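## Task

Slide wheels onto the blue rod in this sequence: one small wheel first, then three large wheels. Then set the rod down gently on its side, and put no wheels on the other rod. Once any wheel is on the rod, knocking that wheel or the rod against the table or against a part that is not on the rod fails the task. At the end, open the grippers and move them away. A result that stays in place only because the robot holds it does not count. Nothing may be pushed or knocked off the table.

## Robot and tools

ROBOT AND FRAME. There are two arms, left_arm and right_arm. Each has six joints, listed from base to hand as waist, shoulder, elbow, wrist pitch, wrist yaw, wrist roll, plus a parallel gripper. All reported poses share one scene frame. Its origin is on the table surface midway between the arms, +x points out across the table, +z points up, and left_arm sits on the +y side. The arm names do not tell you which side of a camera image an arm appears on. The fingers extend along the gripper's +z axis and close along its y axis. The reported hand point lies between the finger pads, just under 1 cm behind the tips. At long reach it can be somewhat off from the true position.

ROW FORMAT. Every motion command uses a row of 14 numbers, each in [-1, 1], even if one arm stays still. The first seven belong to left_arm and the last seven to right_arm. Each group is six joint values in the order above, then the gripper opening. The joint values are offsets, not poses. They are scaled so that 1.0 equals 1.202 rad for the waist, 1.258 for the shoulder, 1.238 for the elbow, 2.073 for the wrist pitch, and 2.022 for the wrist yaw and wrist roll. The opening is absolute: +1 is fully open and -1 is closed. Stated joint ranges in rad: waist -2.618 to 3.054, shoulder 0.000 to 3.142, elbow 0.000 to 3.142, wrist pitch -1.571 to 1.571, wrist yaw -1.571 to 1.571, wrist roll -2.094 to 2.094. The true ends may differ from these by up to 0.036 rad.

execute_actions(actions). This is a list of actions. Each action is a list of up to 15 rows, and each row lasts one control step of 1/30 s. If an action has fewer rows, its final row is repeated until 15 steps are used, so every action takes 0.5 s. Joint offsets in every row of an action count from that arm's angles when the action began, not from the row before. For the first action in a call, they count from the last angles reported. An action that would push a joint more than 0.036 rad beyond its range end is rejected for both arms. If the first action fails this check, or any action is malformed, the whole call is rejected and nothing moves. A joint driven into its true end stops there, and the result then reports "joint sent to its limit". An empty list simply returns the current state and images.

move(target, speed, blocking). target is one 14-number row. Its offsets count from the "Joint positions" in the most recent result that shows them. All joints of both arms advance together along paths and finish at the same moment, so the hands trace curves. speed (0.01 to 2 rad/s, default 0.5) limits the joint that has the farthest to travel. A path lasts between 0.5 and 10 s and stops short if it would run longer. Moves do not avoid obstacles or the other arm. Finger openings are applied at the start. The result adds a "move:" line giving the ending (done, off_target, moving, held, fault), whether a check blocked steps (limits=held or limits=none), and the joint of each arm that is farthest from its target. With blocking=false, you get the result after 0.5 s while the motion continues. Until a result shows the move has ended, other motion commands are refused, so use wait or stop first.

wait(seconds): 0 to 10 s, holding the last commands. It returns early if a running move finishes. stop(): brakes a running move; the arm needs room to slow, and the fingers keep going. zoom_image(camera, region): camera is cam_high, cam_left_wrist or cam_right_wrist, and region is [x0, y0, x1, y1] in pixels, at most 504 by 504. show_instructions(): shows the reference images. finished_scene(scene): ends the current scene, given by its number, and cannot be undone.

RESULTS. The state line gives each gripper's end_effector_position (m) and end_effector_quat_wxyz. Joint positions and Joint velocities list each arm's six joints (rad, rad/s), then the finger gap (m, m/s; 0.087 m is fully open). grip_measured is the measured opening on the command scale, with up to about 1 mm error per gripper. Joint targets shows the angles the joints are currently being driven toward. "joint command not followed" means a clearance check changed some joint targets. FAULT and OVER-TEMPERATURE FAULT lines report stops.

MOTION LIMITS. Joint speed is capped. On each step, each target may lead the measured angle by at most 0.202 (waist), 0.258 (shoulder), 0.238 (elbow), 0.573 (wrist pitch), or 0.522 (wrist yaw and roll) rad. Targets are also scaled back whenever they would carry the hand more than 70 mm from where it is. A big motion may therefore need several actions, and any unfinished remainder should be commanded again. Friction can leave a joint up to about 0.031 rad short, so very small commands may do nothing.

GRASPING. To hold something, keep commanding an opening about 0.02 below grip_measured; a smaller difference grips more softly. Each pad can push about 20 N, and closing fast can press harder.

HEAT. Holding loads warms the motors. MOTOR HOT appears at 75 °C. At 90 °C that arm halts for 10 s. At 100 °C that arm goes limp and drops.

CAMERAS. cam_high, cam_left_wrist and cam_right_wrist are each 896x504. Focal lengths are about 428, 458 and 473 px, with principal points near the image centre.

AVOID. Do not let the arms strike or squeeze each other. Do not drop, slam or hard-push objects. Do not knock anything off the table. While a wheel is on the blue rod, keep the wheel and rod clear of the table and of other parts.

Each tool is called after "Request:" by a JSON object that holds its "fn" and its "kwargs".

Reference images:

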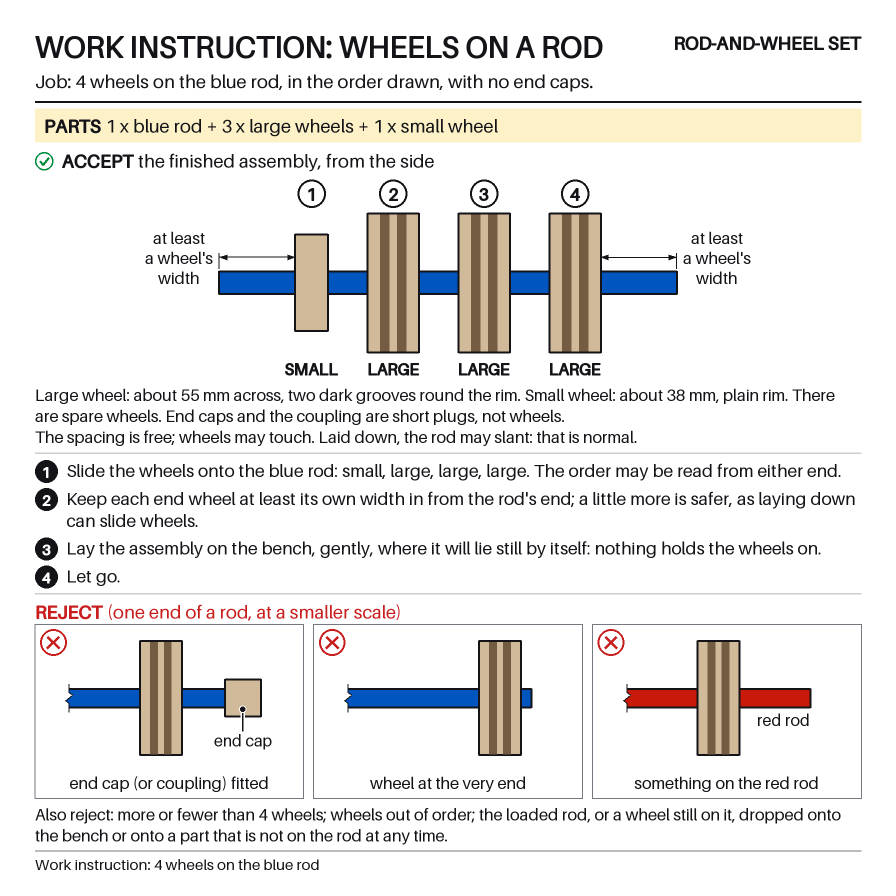

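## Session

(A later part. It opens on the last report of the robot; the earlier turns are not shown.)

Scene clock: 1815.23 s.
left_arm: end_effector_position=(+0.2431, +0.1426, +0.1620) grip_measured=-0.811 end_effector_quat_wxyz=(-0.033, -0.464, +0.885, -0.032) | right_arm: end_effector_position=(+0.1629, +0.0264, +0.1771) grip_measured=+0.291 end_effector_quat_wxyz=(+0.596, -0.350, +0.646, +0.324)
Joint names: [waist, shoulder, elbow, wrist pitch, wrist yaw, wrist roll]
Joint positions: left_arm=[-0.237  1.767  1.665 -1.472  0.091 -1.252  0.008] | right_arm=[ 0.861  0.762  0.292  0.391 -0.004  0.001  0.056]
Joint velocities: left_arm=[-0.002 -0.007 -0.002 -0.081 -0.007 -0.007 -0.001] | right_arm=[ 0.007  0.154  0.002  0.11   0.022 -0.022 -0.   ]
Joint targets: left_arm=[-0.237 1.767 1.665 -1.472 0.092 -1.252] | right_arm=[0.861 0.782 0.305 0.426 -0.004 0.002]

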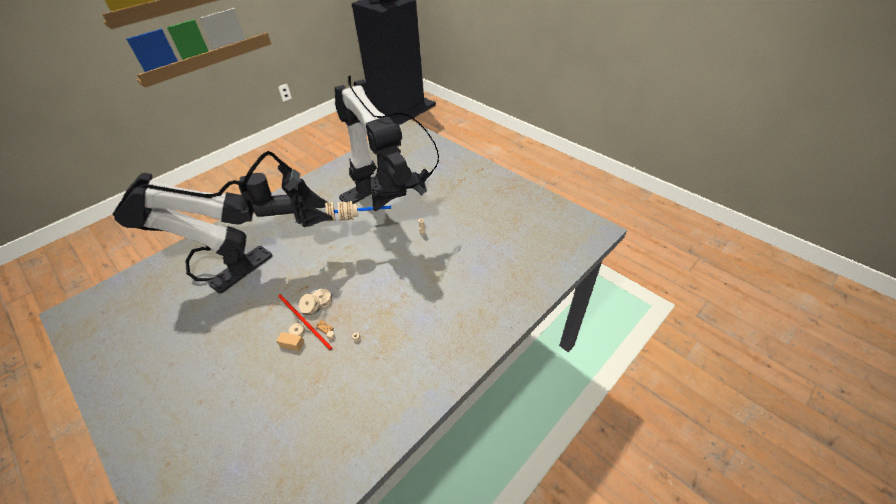

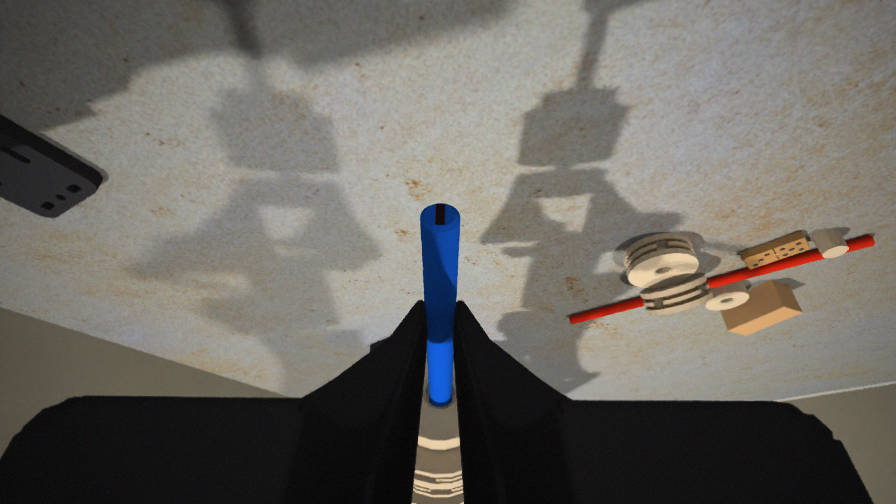

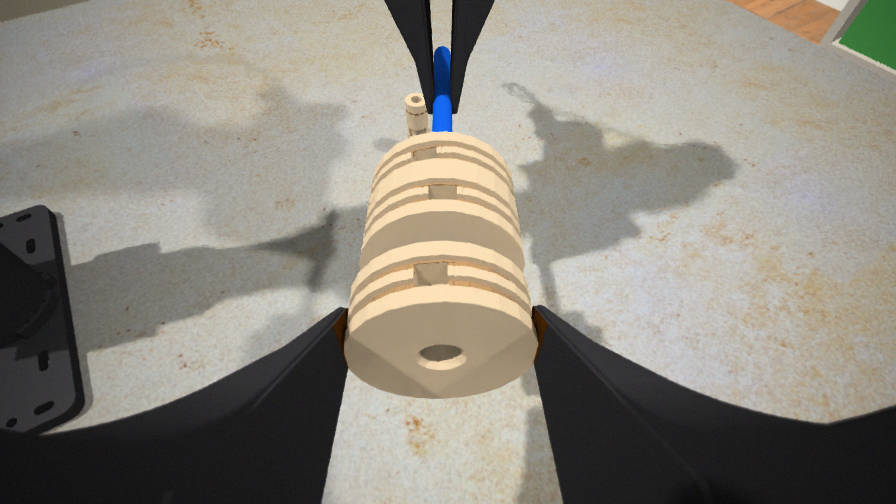

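Request:
{"fn": "execute_actions", "kwargs": {"actions": [[[0,0,0,0,0,0,-0.85,0,0.0322,0.0275,0.0378,0,0,0.25],[0,0,0,0,0,0,-0.85,0,0.0484,0.0285,0.0436,0,0,0.25],[0,0,0,0,0,0,-0.85,0,0.0647,0.0339,0.0494,0,0,0.25],[0,0,0,0,0,0,-0.85,0,0.081,0.0393,0.0552,0,0,0.25],[0,0,0,0,0,0,-0.85,0,0.0973,0.0447,0.0613,0,0,0.25],[0,0,0,0,0,0,-0.85,0,0.1135,0.0501,0.0675,0,0,0.25],[0,0,0,0,0,0,-0.85,0,0.1298,0.0555,0.074,0,0,0.25],[0,0,0,0,0,0,-0.85,0,0.1461,0.0609,0.0805,0,0,0.25],[0,0,0,0,0,0,-0.85,0,0.1623,0.0663,0.0871,0,0,0.25],[0,0,0,0,0,0,-0.85,0,0.1786,0.0717,0.0938,0,0,0.25],[0,0,0,0,0,0,-0.85,0,0.1949,0.077,0.1007,0,0,0.25],[0,0,0,0,0,0,-0.85,0,0.2112,0.0824,0.1076,0,0,0.25],[0,0,0,0,0,0,-0.85,0,0.2274,0.0878,0.1143,0,0,0.25],[0,0,0,0,0,0,-0.85,0,0.2437,0.0932,0.1211,0,0,0.25],[0,0,0,0,0,0,-0.85,0,0.2437,0.0932,0.1027,0,0,0.25]]]}}

Request:
{"fn": "execute_actions", "kwargs": {"actions": []}}

Scene clock: 1856.57 s.
left_arm: end_effector_position=(+0.2431, +0.1427, +0.1619) grip_measured=-0.811 end_effector_quat_wxyz=(-0.032, -0.464, +0.885, -0.031) | right_arm: end_effector_position=(+0.1852, +0.0605, +0.1739) grip_measured=+0.291 end_effector_quat_wxyz=(+0.591, -0.353, +0.650, +0.322)
Joint names: [waist, shoulder, elbow, wrist pitch, wrist yaw, wrist roll]
Joint positions: left_arm=[-0.237  1.767  1.665 -1.472  0.09  -1.252  0.008] | right_arm=[ 0.861  1.037  0.381  0.562 -0.004  0.001  0.056]
Joint velocities: left_arm=[ 0.012  0.007 -0.002  0.007 -0.11  -0.007 -0.001] | right_arm=[-0.032  0.447  0.164  0.154 -0.095 -0.007  0.001]
Joint targets: left_arm=[-0.237 1.767 1.665 -1.472 0.091 -1.252] | right_arm=[0.861 1.069 0.407 0.604 -0.004 0.001]

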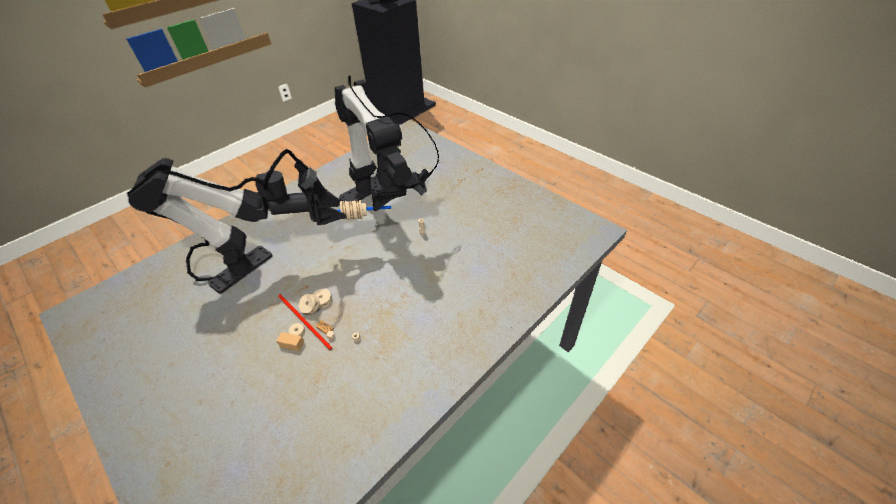

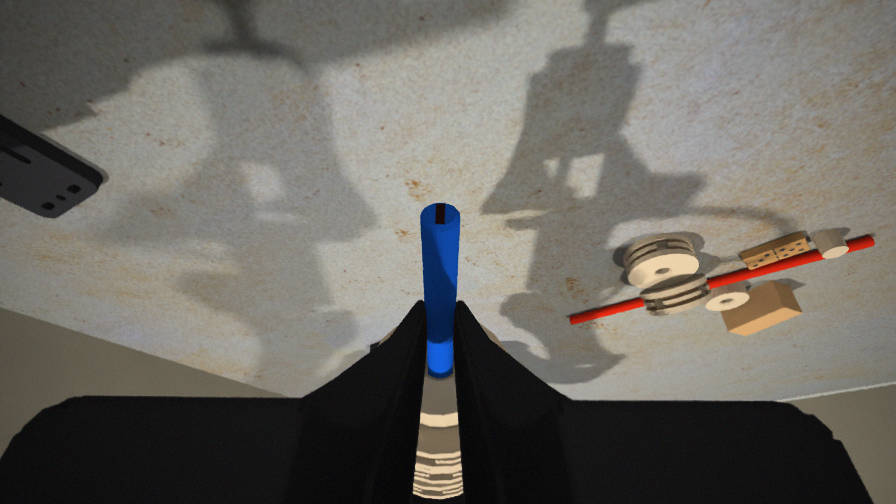

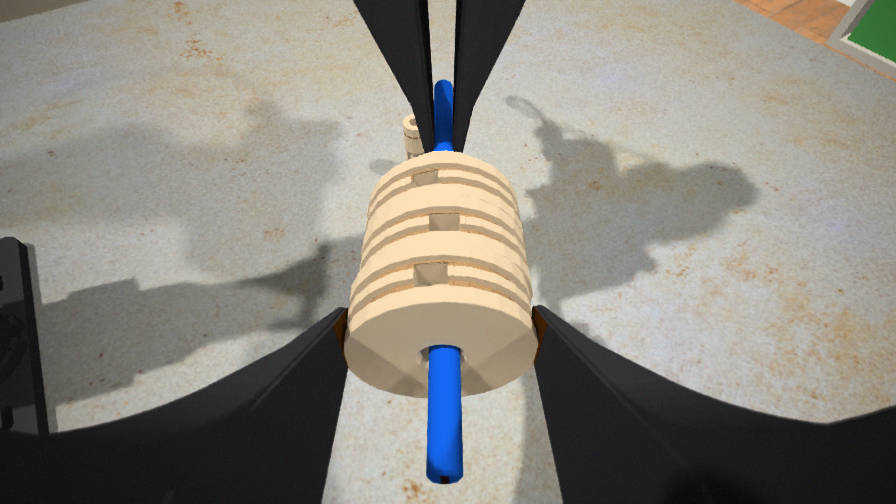

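Scene clock: 1856.57 s.
left_arm: end_effector_position=(+0.2431, +0.1427, +0.1619) grip_measured=-0.811 end_effector_quat_wxyz=(-0.032, -0.464, +0.885, -0.031) | right_arm: end_effector_position=(+0.1852, +0.0605, +0.1739) grip_measured=+0.291 end_effector_quat_wxyz=(+0.591, -0.353, +0.650, +0.322)
Joint names: [waist, shoulder, elbow, wrist pitch, wrist yaw, wrist roll]
Joint positions: left_arm=[-0.237  1.767  1.665 -1.472  0.09  -1.252  0.008] | right_arm=[ 0.861  1.037  0.381  0.562 -0.004  0.001  0.056]
Joint velocities: left_arm=[ 0.012  0.007 -0.002  0.007 -0.11  -0.007 -0.001] | right_arm=[-0.032  0.447  0.164  0.154 -0.095 -0.007  0.001]
Joint targets: left_arm=[-0.237 1.767 1.665 -1.472 0.091 -1.252] | right_arm=[0.861 1.069 0.407 0.604 -0.004 0.001]

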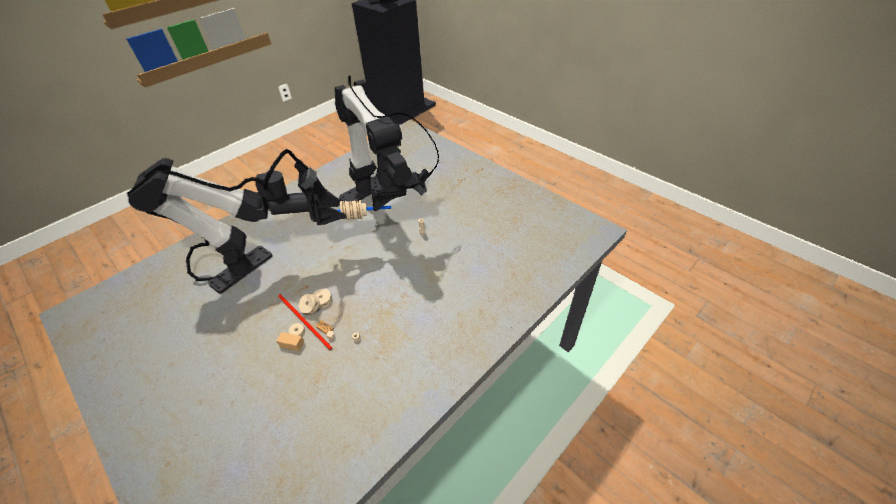

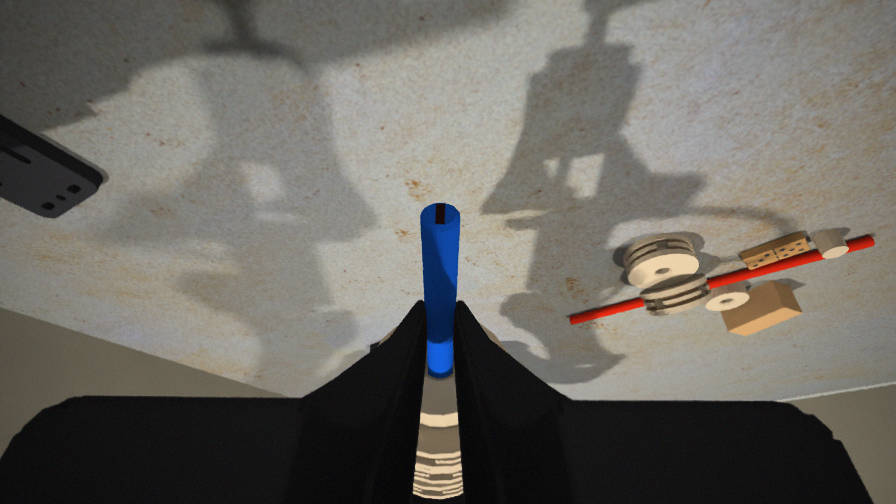

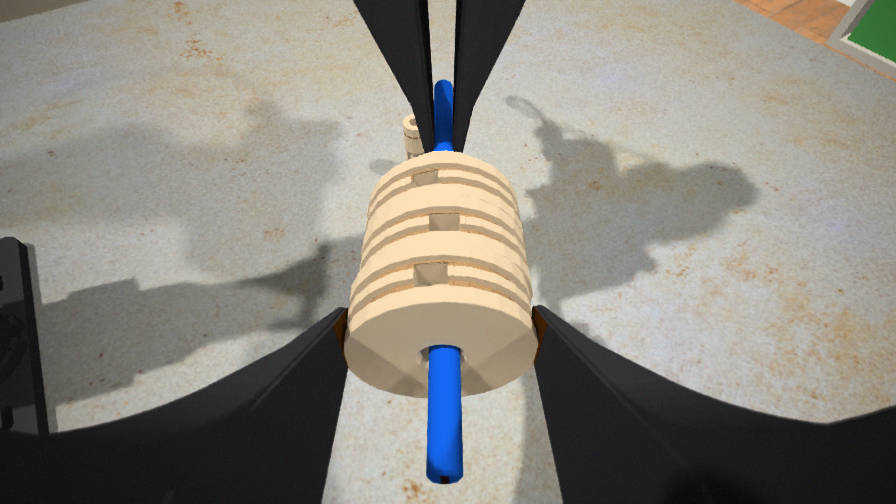

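Request:
{"fn": "execute_actions", "kwargs": {"actions": []}}

Scene clock: 1881.83 s.
left_arm: end_effector_position=(+0.2433, +0.1433, +0.1618) grip_measured=-0.811 end_effector_quat_wxyz=(-0.031, -0.464, +0.885, -0.030) | right_arm: end_effector_position=(+0.1867, +0.0628, +0.1730) grip_measured=+0.291 end_effector_quat_wxyz=(+0.591, -0.353, +0.650, +0.322)
Joint names: [waist, shoulder, elbow, wrist pitch, wrist yaw, wrist roll]
Joint positions: left_arm=[-0.237  1.767  1.665 -1.472  0.087 -1.252  0.008] | right_arm=[ 0.861  1.055  0.386  0.574 -0.004  0.001  0.056]
Joint velocities: left_arm=[ 0.012 -0.007 -0.002  0.037 -0.022  0.007  0.   ] | right_arm=[ 0.012 -0.012 -0.012  0.051 -0.022 -0.037  0.001]
Joint targets: left_arm=[-0.237 1.767 1.665 -1.472 0.091 -1.252] | right_arm=[0.861 1.069 0.407 0.604 -0.004 0.001]

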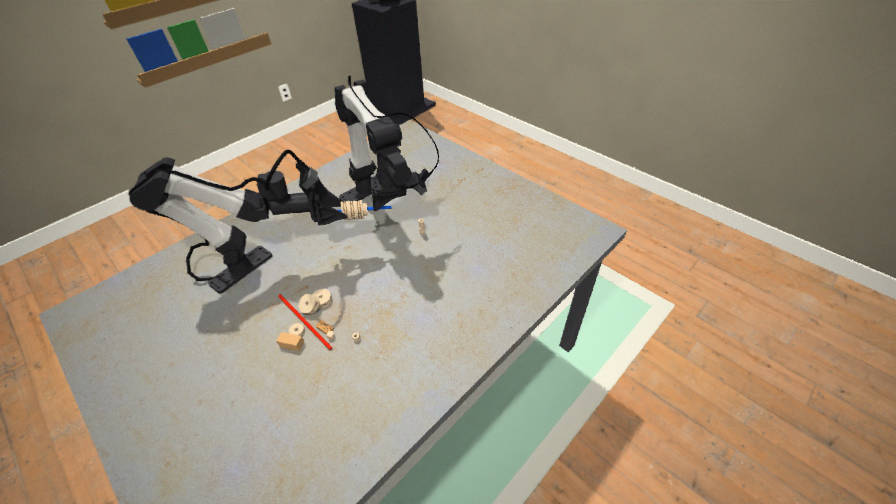

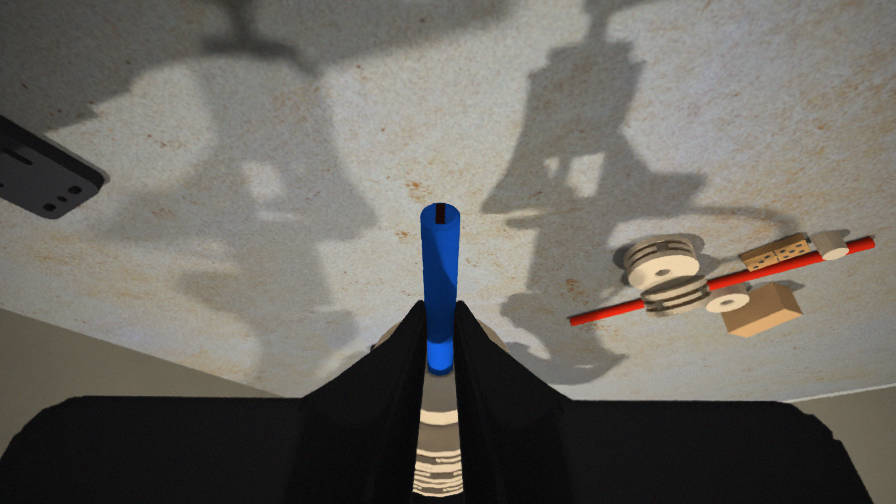

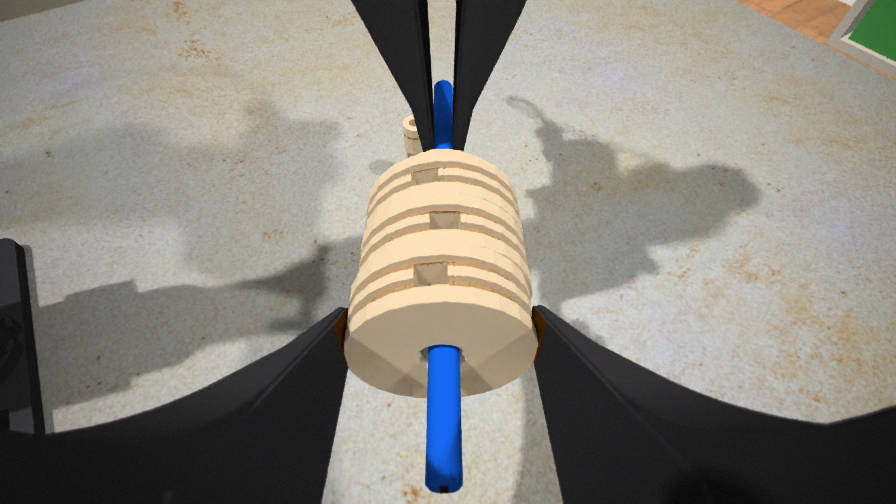

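Request:
{"fn": "execute_actions", "kwargs": {"actions": [[[0,0,0,0,0,0,-0.85,0,0.011,0.017,0.0145,0,0,0.4],[0,0,0,0,0,0,-0.85,0,0.011,0.017,0.0145,0,0,0.5],[0,0,0,0,0,0,-0.85,0,0.011,0.017,0.0145,0,0,0.6],[0,0,0,0,0,0,-0.85,0,0.011,0.017,0.0145,0,0,0.6],[0,0,0,0,0,0,-0.85,0,0.005,0.012,0.008,0,0,0.6],[0,0,0,0,0,0,-0.85,0,-0.01,0.004,-0.004,0,0,0.6],[0,0,0,0,0,0,-0.85,0,-0.03,-0.006,-0.018,0,0,0.6],[0,0,0,0,0,0,-0.85,0,-0.055,-0.016,-0.032,0,0,0.6],[0,0,0,0,0,0,-0.85,0,-0.083,-0.026,-0.046,0,0,0.6],[0,0,0,0,0,0,-0.85,0,-0.112,-0.036,-0.060,0,0,0.6],[0,0,0,0,0,0,-0.85,0,-0.142,-0.045,-0.074,0,0,0.6],[0,0,0,0,0,0,-0.85,0,-0.172,-0.053,-0.087,0,0,0.6],[0,0,0,0,0,0,-0.85,0,-0.202,-0.060,-0.099,0,0,0.6],[0,0,0,0,0,0,-0.85,0,-0.230,-0.066,-0.109,0,0,0.6],[0,0,0,0,0,0,-0.85,0,-0.255,-0.071,-0.116,0,0,0.6]]]}}

Request:
{"fn": "move", "kwargs": {"target": [0,0,-0.3554,0.2436,-0.0396,0,-0.85,-0.1,-0.33,-0.03,-0.15,0,0,0.6], "speed": 0.55}}

Scene clock: 1966.93 s.
left_arm: end_effector_position=(+0.2434, +0.1435, +0.1617) grip_measured=-0.811 end_effector_quat_wxyz=(-0.031, -0.464, +0.885, -0.030) | right_arm: end_effector_position=(+0.1676, +0.0336, +0.1859) grip_measured=+0.600 end_effector_quat_wxyz=(+0.602, -0.348, +0.640, +0.327)
Joint names: [waist, shoulder, elbow, wrist pitch, wrist yaw, wrist roll]
Joint positions: left_arm=[-0.237  1.767  1.665 -1.472  0.086 -1.252  0.008] | right_arm=[ 0.861  0.808  0.322  0.424 -0.004  0.001  0.07 ]
Joint velocities: left_arm=[-0.007 -0.002 -0.012  0.066 -0.081 -0.051 -0.001] | right_arm=[-0.002 -1.057 -0.208 -0.637 -0.007 -0.037  0.003]
Joint targets: left_arm=[-0.237 1.767 1.665 -1.472 0.087 -1.252] | right_arm=[0.861 0.735 0.298 0.334 -0.004 0.001]

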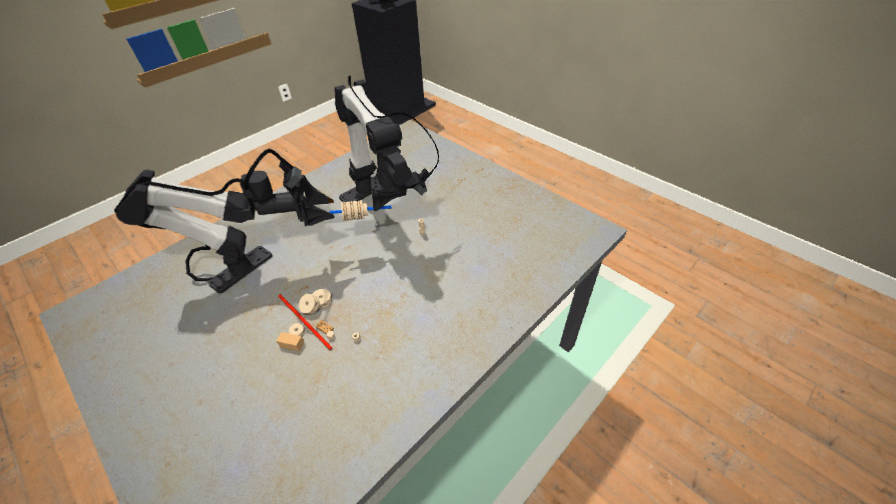

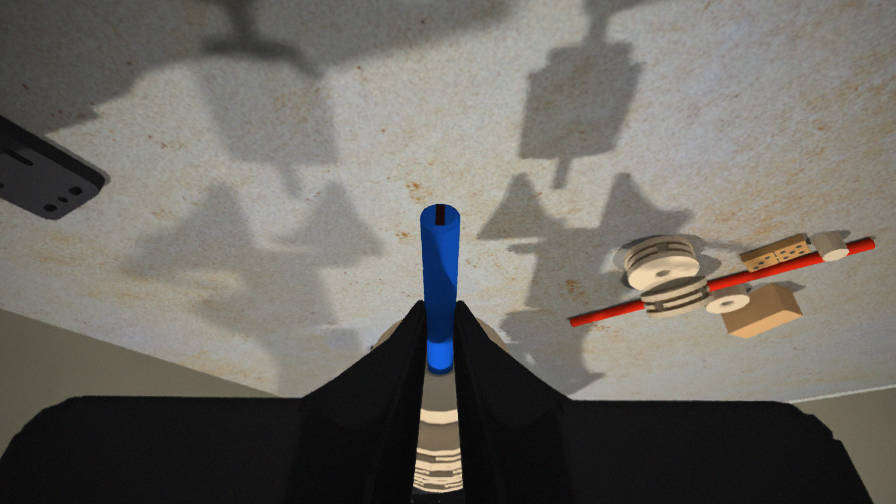

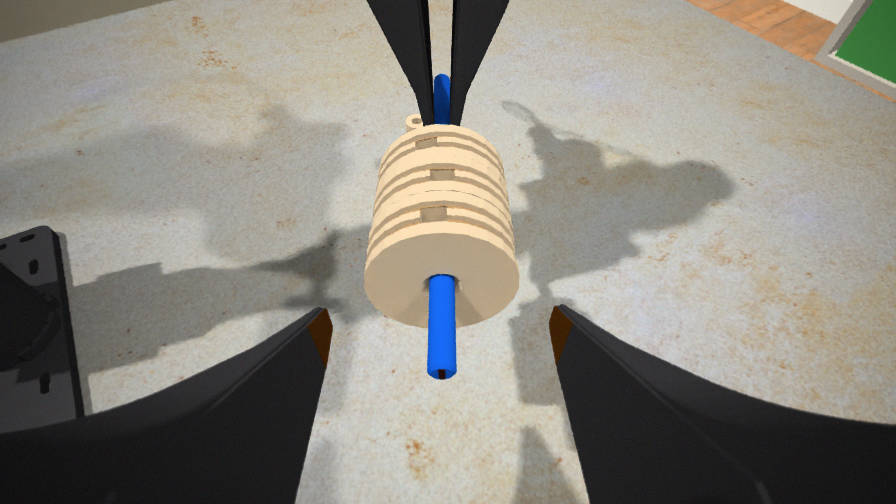

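Scene clock: 1968.63 s.
left_arm: end_effector_position=(+0.2553, +0.1542, +0.0508) grip_measured=-0.811 end_effector_quat_wxyz=(+0.020, -0.464, +0.885, -0.024) | right_arm: end_effector_position=(+0.1648, -0.0274, +0.2123) grip_measured=+0.600 end_effector_quat_wxyz=(+0.643, -0.300, +0.636, +0.304)
Joint names: [waist, shoulder, elbow, wrist pitch, wrist yaw, wrist roll]
Joint positions: left_arm=[-0.237  1.767  1.238 -0.978  0.007 -1.252  0.008] | right_arm=[ 0.749  0.408  0.298  0.122 -0.004  0.001  0.07 ]
Joint velocities: left_arm=[ 0.002 -0.012 -0.012 -0.007  0.022 -0.037 -0.001] | right_arm=[-0.007 -0.012 -0.002 -0.007 -0.037 -0.125 -0.   ]
Joint targets: left_arm=[-0.237 1.767 1.225 -0.967 0.005 -1.252] | right_arm=[0.741 0.393 0.285 0.114 -0.004 0.001]
move: done; limits=none; left_arm: farthest joint: the elbow, 0.012 radians from its target (0.440 radians at the start); right_arm: farthest joint: the shoulder, 0.015 radians from its target (0.415 radians at the start)

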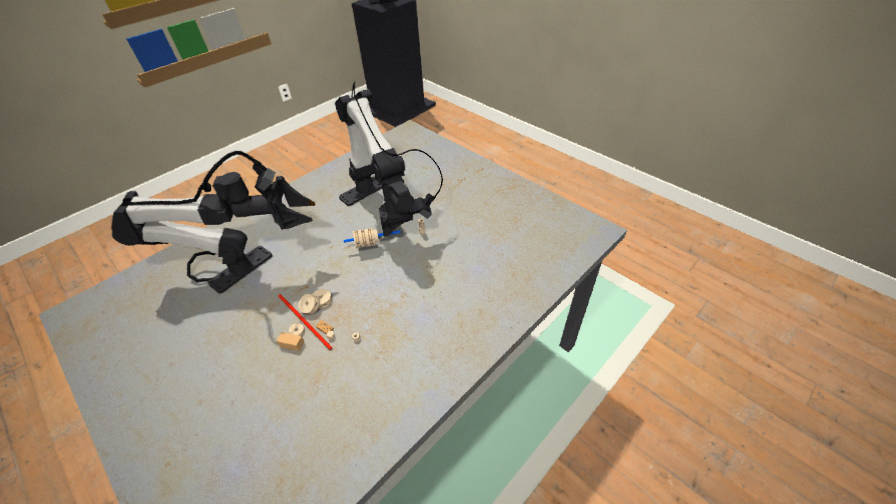

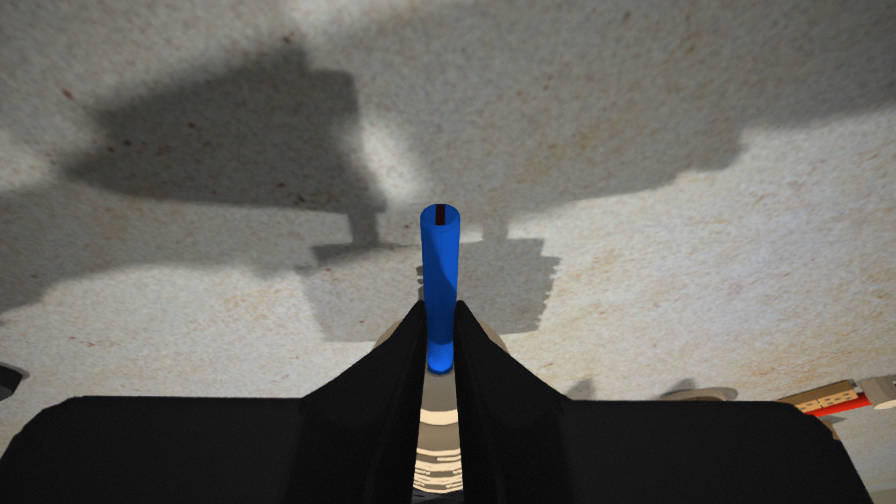

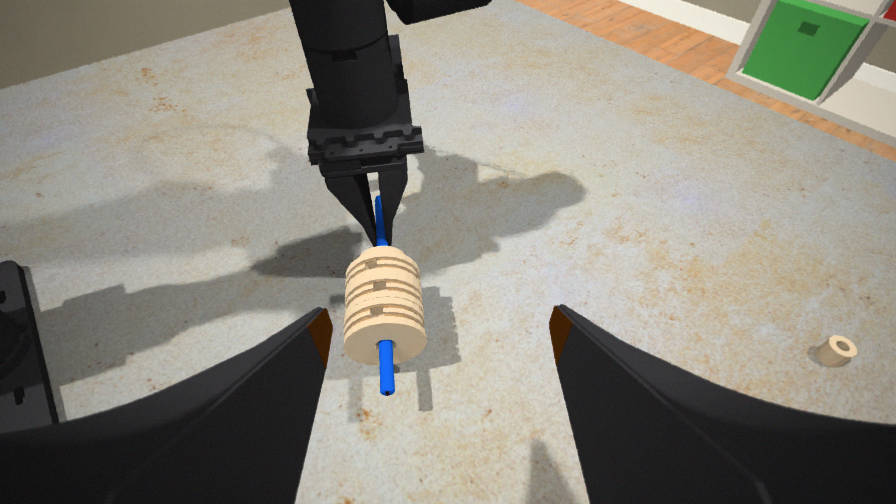

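Request:
{"fn": "zoom_image", "kwargs": {"camera": "cam_high", "region": [330, 210, 420, 260]}}

Request:
{"fn": "zoom_image", "kwargs": {"camera": "cam_right_wrist", "region": [320, 230, 480, 420]}}

Region (330, 210, 420, 260) of cam_high's 896x504 image, scaled by 5.600, with more detail than that image has.

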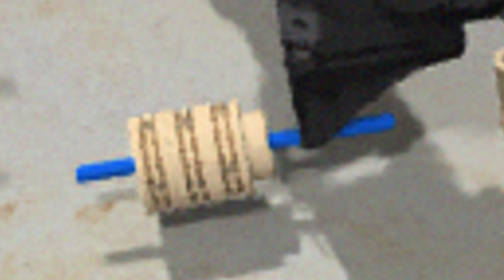

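Region (320, 230, 480, 420) of cam_right_wrist's 896x504 image, scaled by 2.653, with more detail than that image has; it fills the left 424 columns of this view, and the rest is white.

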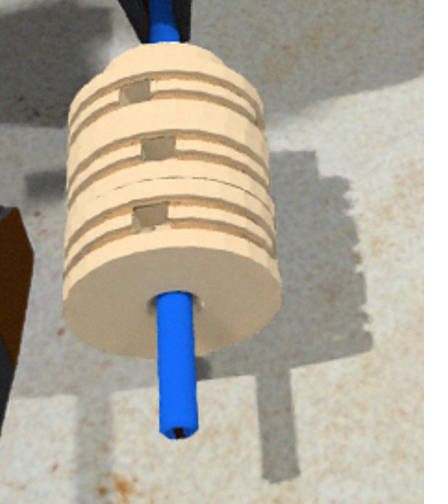

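Request:
{"fn": "move", "kwargs": {"target": [0,0.0375,-0.0097,0.005,0,0,-0.85,0,0,0,0,0,0,0.6], "speed": 0.07}}

Request:
{"fn": "zoom_image", "kwargs": {"camera": "cam_right_wrist", "region": [320, 230, 480, 420]}}

Request:
{"fn": "zoom_image", "kwargs": {"camera": "cam_high", "region": [330, 210, 420, 260]}}

Scene clock: 2008.67 s.
left_arm: end_effector_position=(+0.2532, +0.1549, +0.0401) grip_measured=-0.811 end_effector_quat_wxyz=(+0.008, -0.464, +0.886, -0.012) | right_arm: end_effector_position=(+0.1648, -0.0275, +0.2122) grip_measured=+0.600 end_effector_quat_wxyz=(+0.643, -0.300, +0.636, +0.304)
Joint names: [waist, shoulder, elbow, wrist pitch, wrist yaw, wrist roll]
Joint positions: left_arm=[-0.237  1.803  1.238 -0.977  0.007 -1.252  0.008] | right_arm=[ 0.749  0.408  0.298  0.122 -0.004  0.001  0.07 ]
Joint velocities: left_arm=[-0.017 -0.012 -0.032 -0.022  0.007 -0.037  0.001] | right_arm=[-0.012  0.012 -0.017 -0.007  0.066 -0.081 -0.   ]
Joint targets: left_arm=[-0.237 1.814 1.226 -0.967 0.007 -1.252] | right_arm=[0.749 0.408 0.298 0.122 -0.004 0.001]
move: done; limits=none; left_arm: farthest joint: the elbow, 0.012 radians from its target (0.012 radians at the start); right_arm: farthest joint: the waist, 0.000 radians from its target (0.000 radians at the start)

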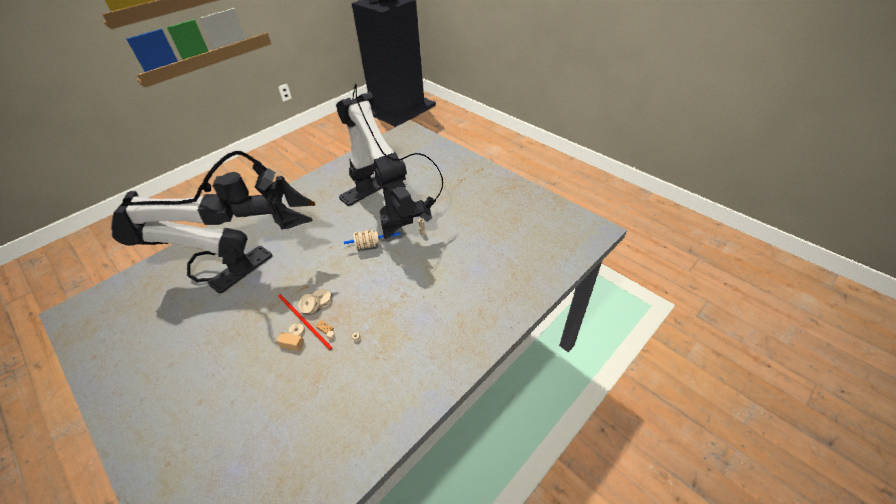

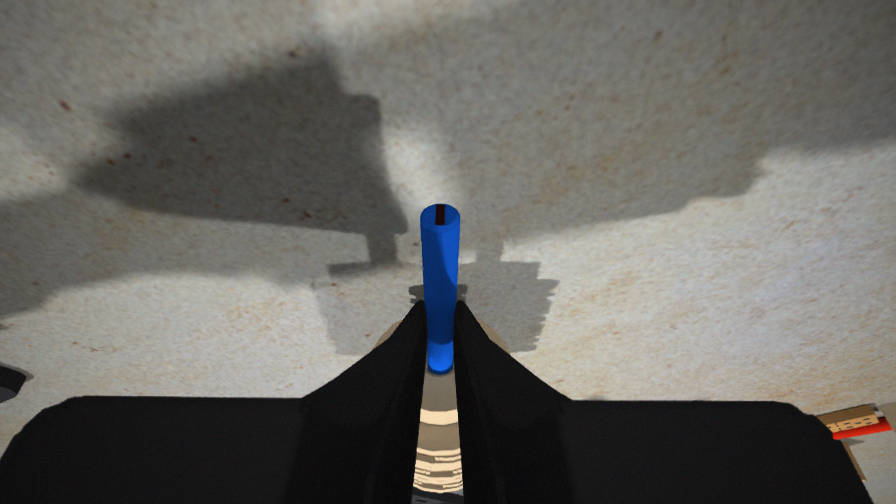

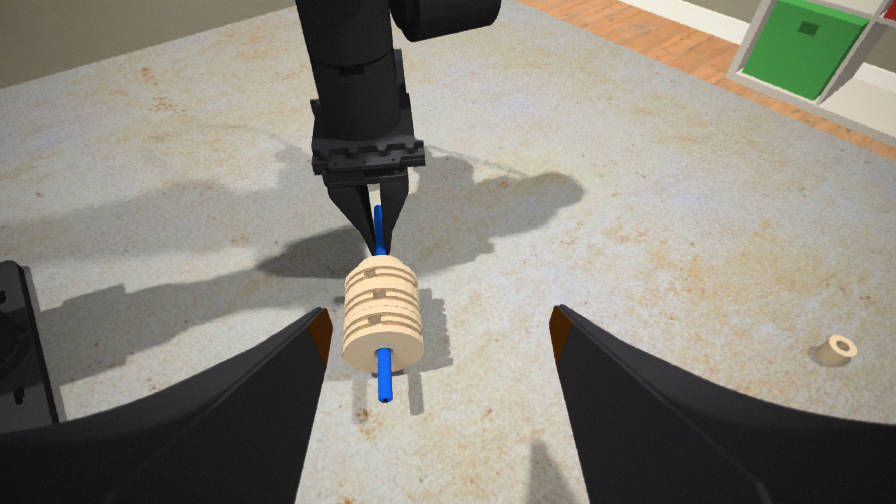

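Region (320, 230, 480, 420) of cam_right_wrist's 896x504 image, scaled by 2.653, with more detail than that image has; it fills the left 424 columns of this view, and the rest is white.

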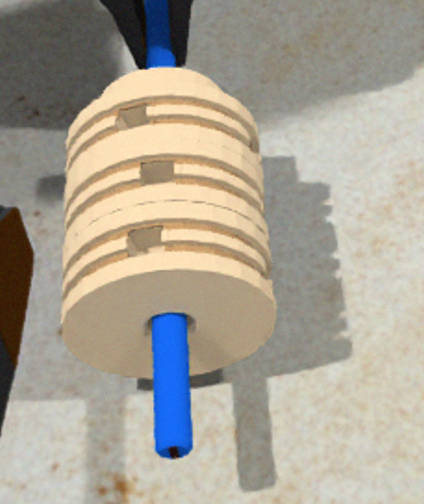

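Region (330, 210, 420, 260) of cam_high's 896x504 image, scaled by 5.600, with more detail than that image has.

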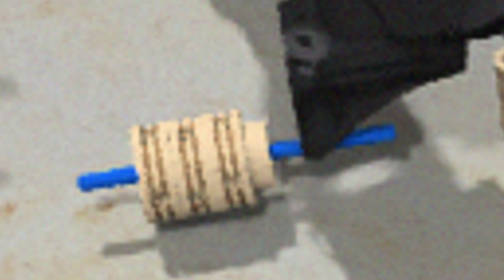

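Request:
{"fn": "move", "kwargs": {"target": [0,0.0215,-0.0097,0.005,0,0,-0.85,0,0,0,0,0,0,0.6], "speed": 0.035}}

Request:
{"fn": "zoom_image", "kwargs": {"camera": "cam_right_wrist", "region": [340, 300, 440, 420]}}

Request:
{"fn": "zoom_image", "kwargs": {"camera": "cam_high", "region": [335, 220, 405, 260]}}

Scene clock: 2021.33 s.
left_arm: end_effector_position=(+0.2523, +0.1551, +0.0355) grip_measured=-0.811 end_effector_quat_wxyz=(+0.003, -0.464, +0.886, -0.007) | right_arm: end_effector_position=(+0.1648, -0.0275, +0.2122) grip_measured=+0.600 end_effector_quat_wxyz=(+0.643, -0.300, +0.636, +0.304)
Joint names: [waist, shoulder, elbow, wrist pitch, wrist yaw, wrist roll]
Joint positions: left_arm=[-0.237  1.819  1.238 -0.976  0.007 -1.252  0.008] | right_arm=[ 0.749  0.408  0.298  0.122 -0.004  0.001  0.07 ]
Joint velocities: left_arm=[-0.017 -0.002 -0.007 -0.022 -0.022 -0.007 -0.001] | right_arm=[-0.017  0.007 -0.007  0.007 -0.022  0.007 -0.002]
Joint targets: left_arm=[-0.237 1.831 1.226 -0.966 0.007 -1.252] | right_arm=[0.749 0.408 0.298 0.122 -0.004 0.001]
move: done; limits=none; left_arm: farthest joint: the elbow, 0.012 radians from its target (0.012 radians at the start); right_arm: farthest joint: the waist, 0.000 radians from its target (0.000 radians at the start)

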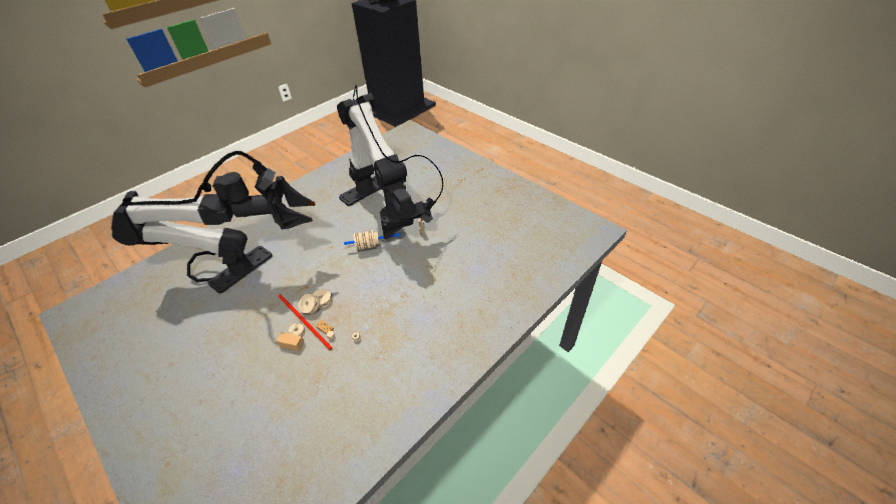

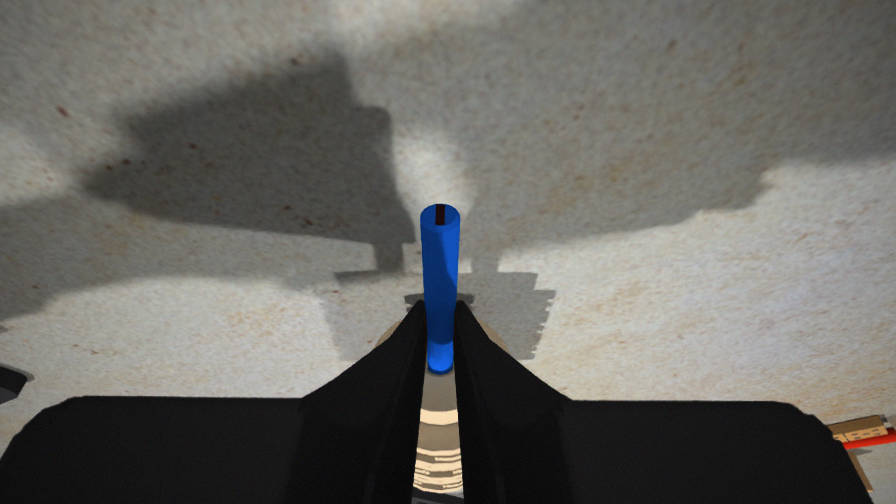

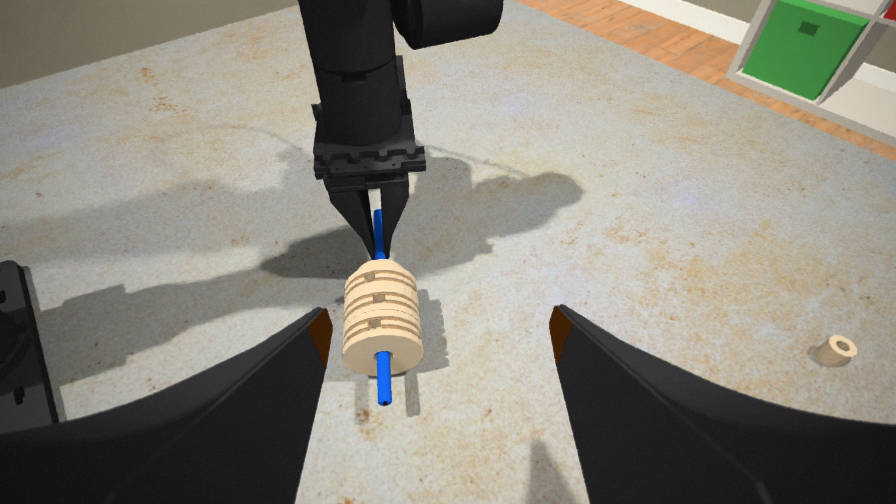

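Region (340, 300, 440, 420) of cam_right_wrist's 896x504 image, scaled by 4.200, with more detail than that image has.

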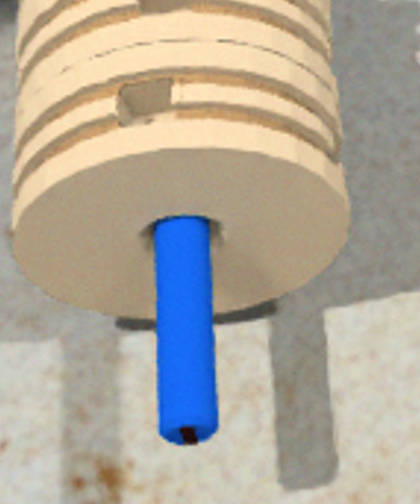

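Region (335, 220, 405, 260) of cam_high's 896x504 image, scaled by 7.200, with more detail than that image has; it fills the top 288 rows of this view, and the rest is white.

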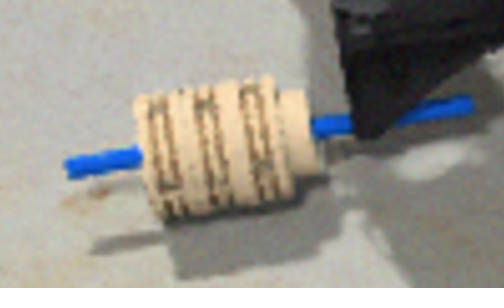

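Request:
{"fn": "move", "kwargs": {"target": [0,0.0148,-0.0097,0.005,0,0,-0.85,0,0,0,0,0,0,0.6], "speed": 0.035}}

Request:
{"fn": "zoom_image", "kwargs": {"camera": "cam_right_wrist", "region": [340, 300, 440, 420]}}

Scene clock: 2031.63 s.
left_arm: end_effector_position=(+0.2526, +0.1551, +0.0355) grip_measured=-0.811 end_effector_quat_wxyz=(+0.003, -0.464, +0.886, -0.007) | right_arm: end_effector_position=(+0.1648, -0.0275, +0.2122) grip_measured=+0.600 end_effector_quat_wxyz=(+0.643, -0.300, +0.636, +0.304)
Joint names: [waist, shoulder, elbow, wrist pitch, wrist yaw, wrist roll]
Joint positions: left_arm=[-0.237  1.819  1.238 -0.975  0.007 -1.252  0.008] | right_arm=[ 0.749  0.408  0.298  0.122 -0.004  0.001  0.07 ]
Joint velocities: left_arm=[-0.007 -0.007  0.002  0.095  0.081  0.037 -0.001] | right_arm=[-0.002  0.002 -0.002 -0.007 -0.037  0.066 -0.   ]
Joint targets: left_arm=[-0.237 1.838 1.226 -0.965 0.007 -1.252] | right_arm=[0.749 0.408 0.298 0.122 -0.004 0.001]
move: done; limits=none; left_arm: farthest joint: the shoulder, 0.018 radians from its target (0.018 radians at the start); right_arm: farthest joint: the waist, 0.000 radians from its target (0.000 radians at the start)

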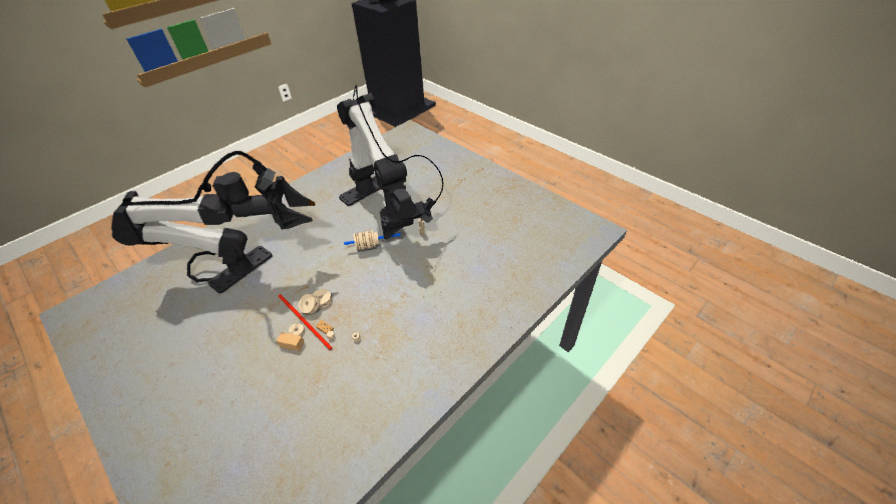

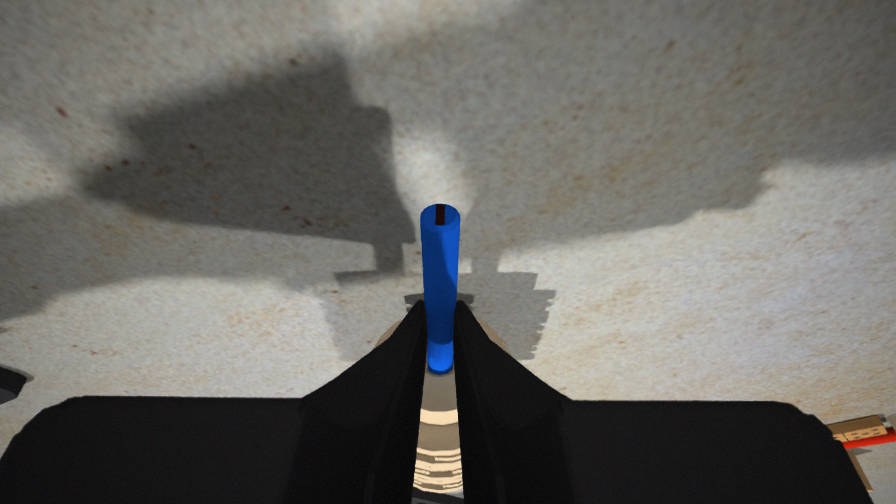

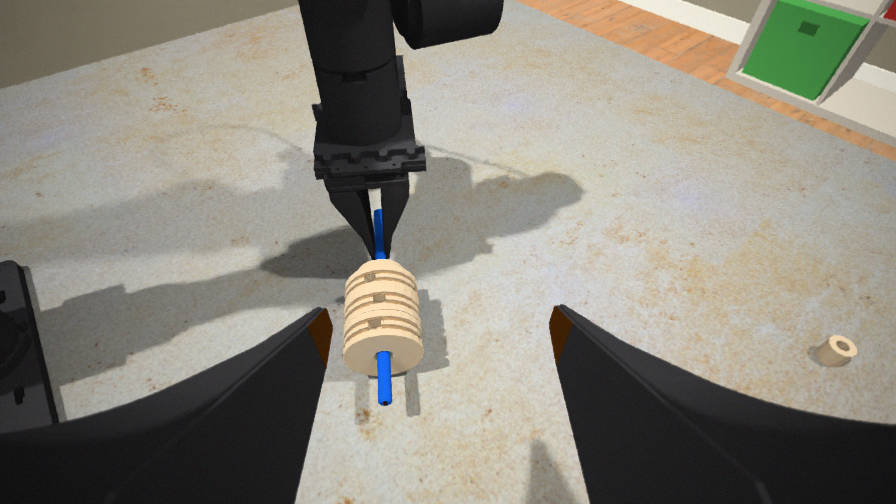

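Region (340, 300, 440, 420) of cam_right_wrist's 896x504 image, scaled by 4.200, with more detail than that image has.

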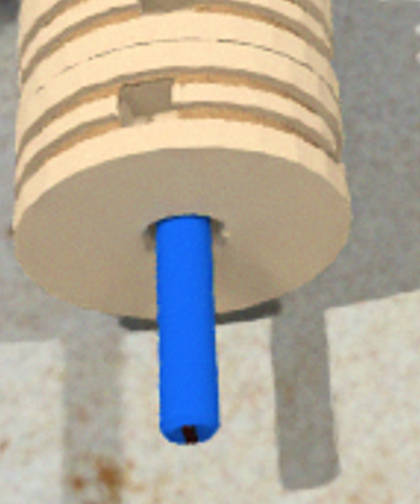

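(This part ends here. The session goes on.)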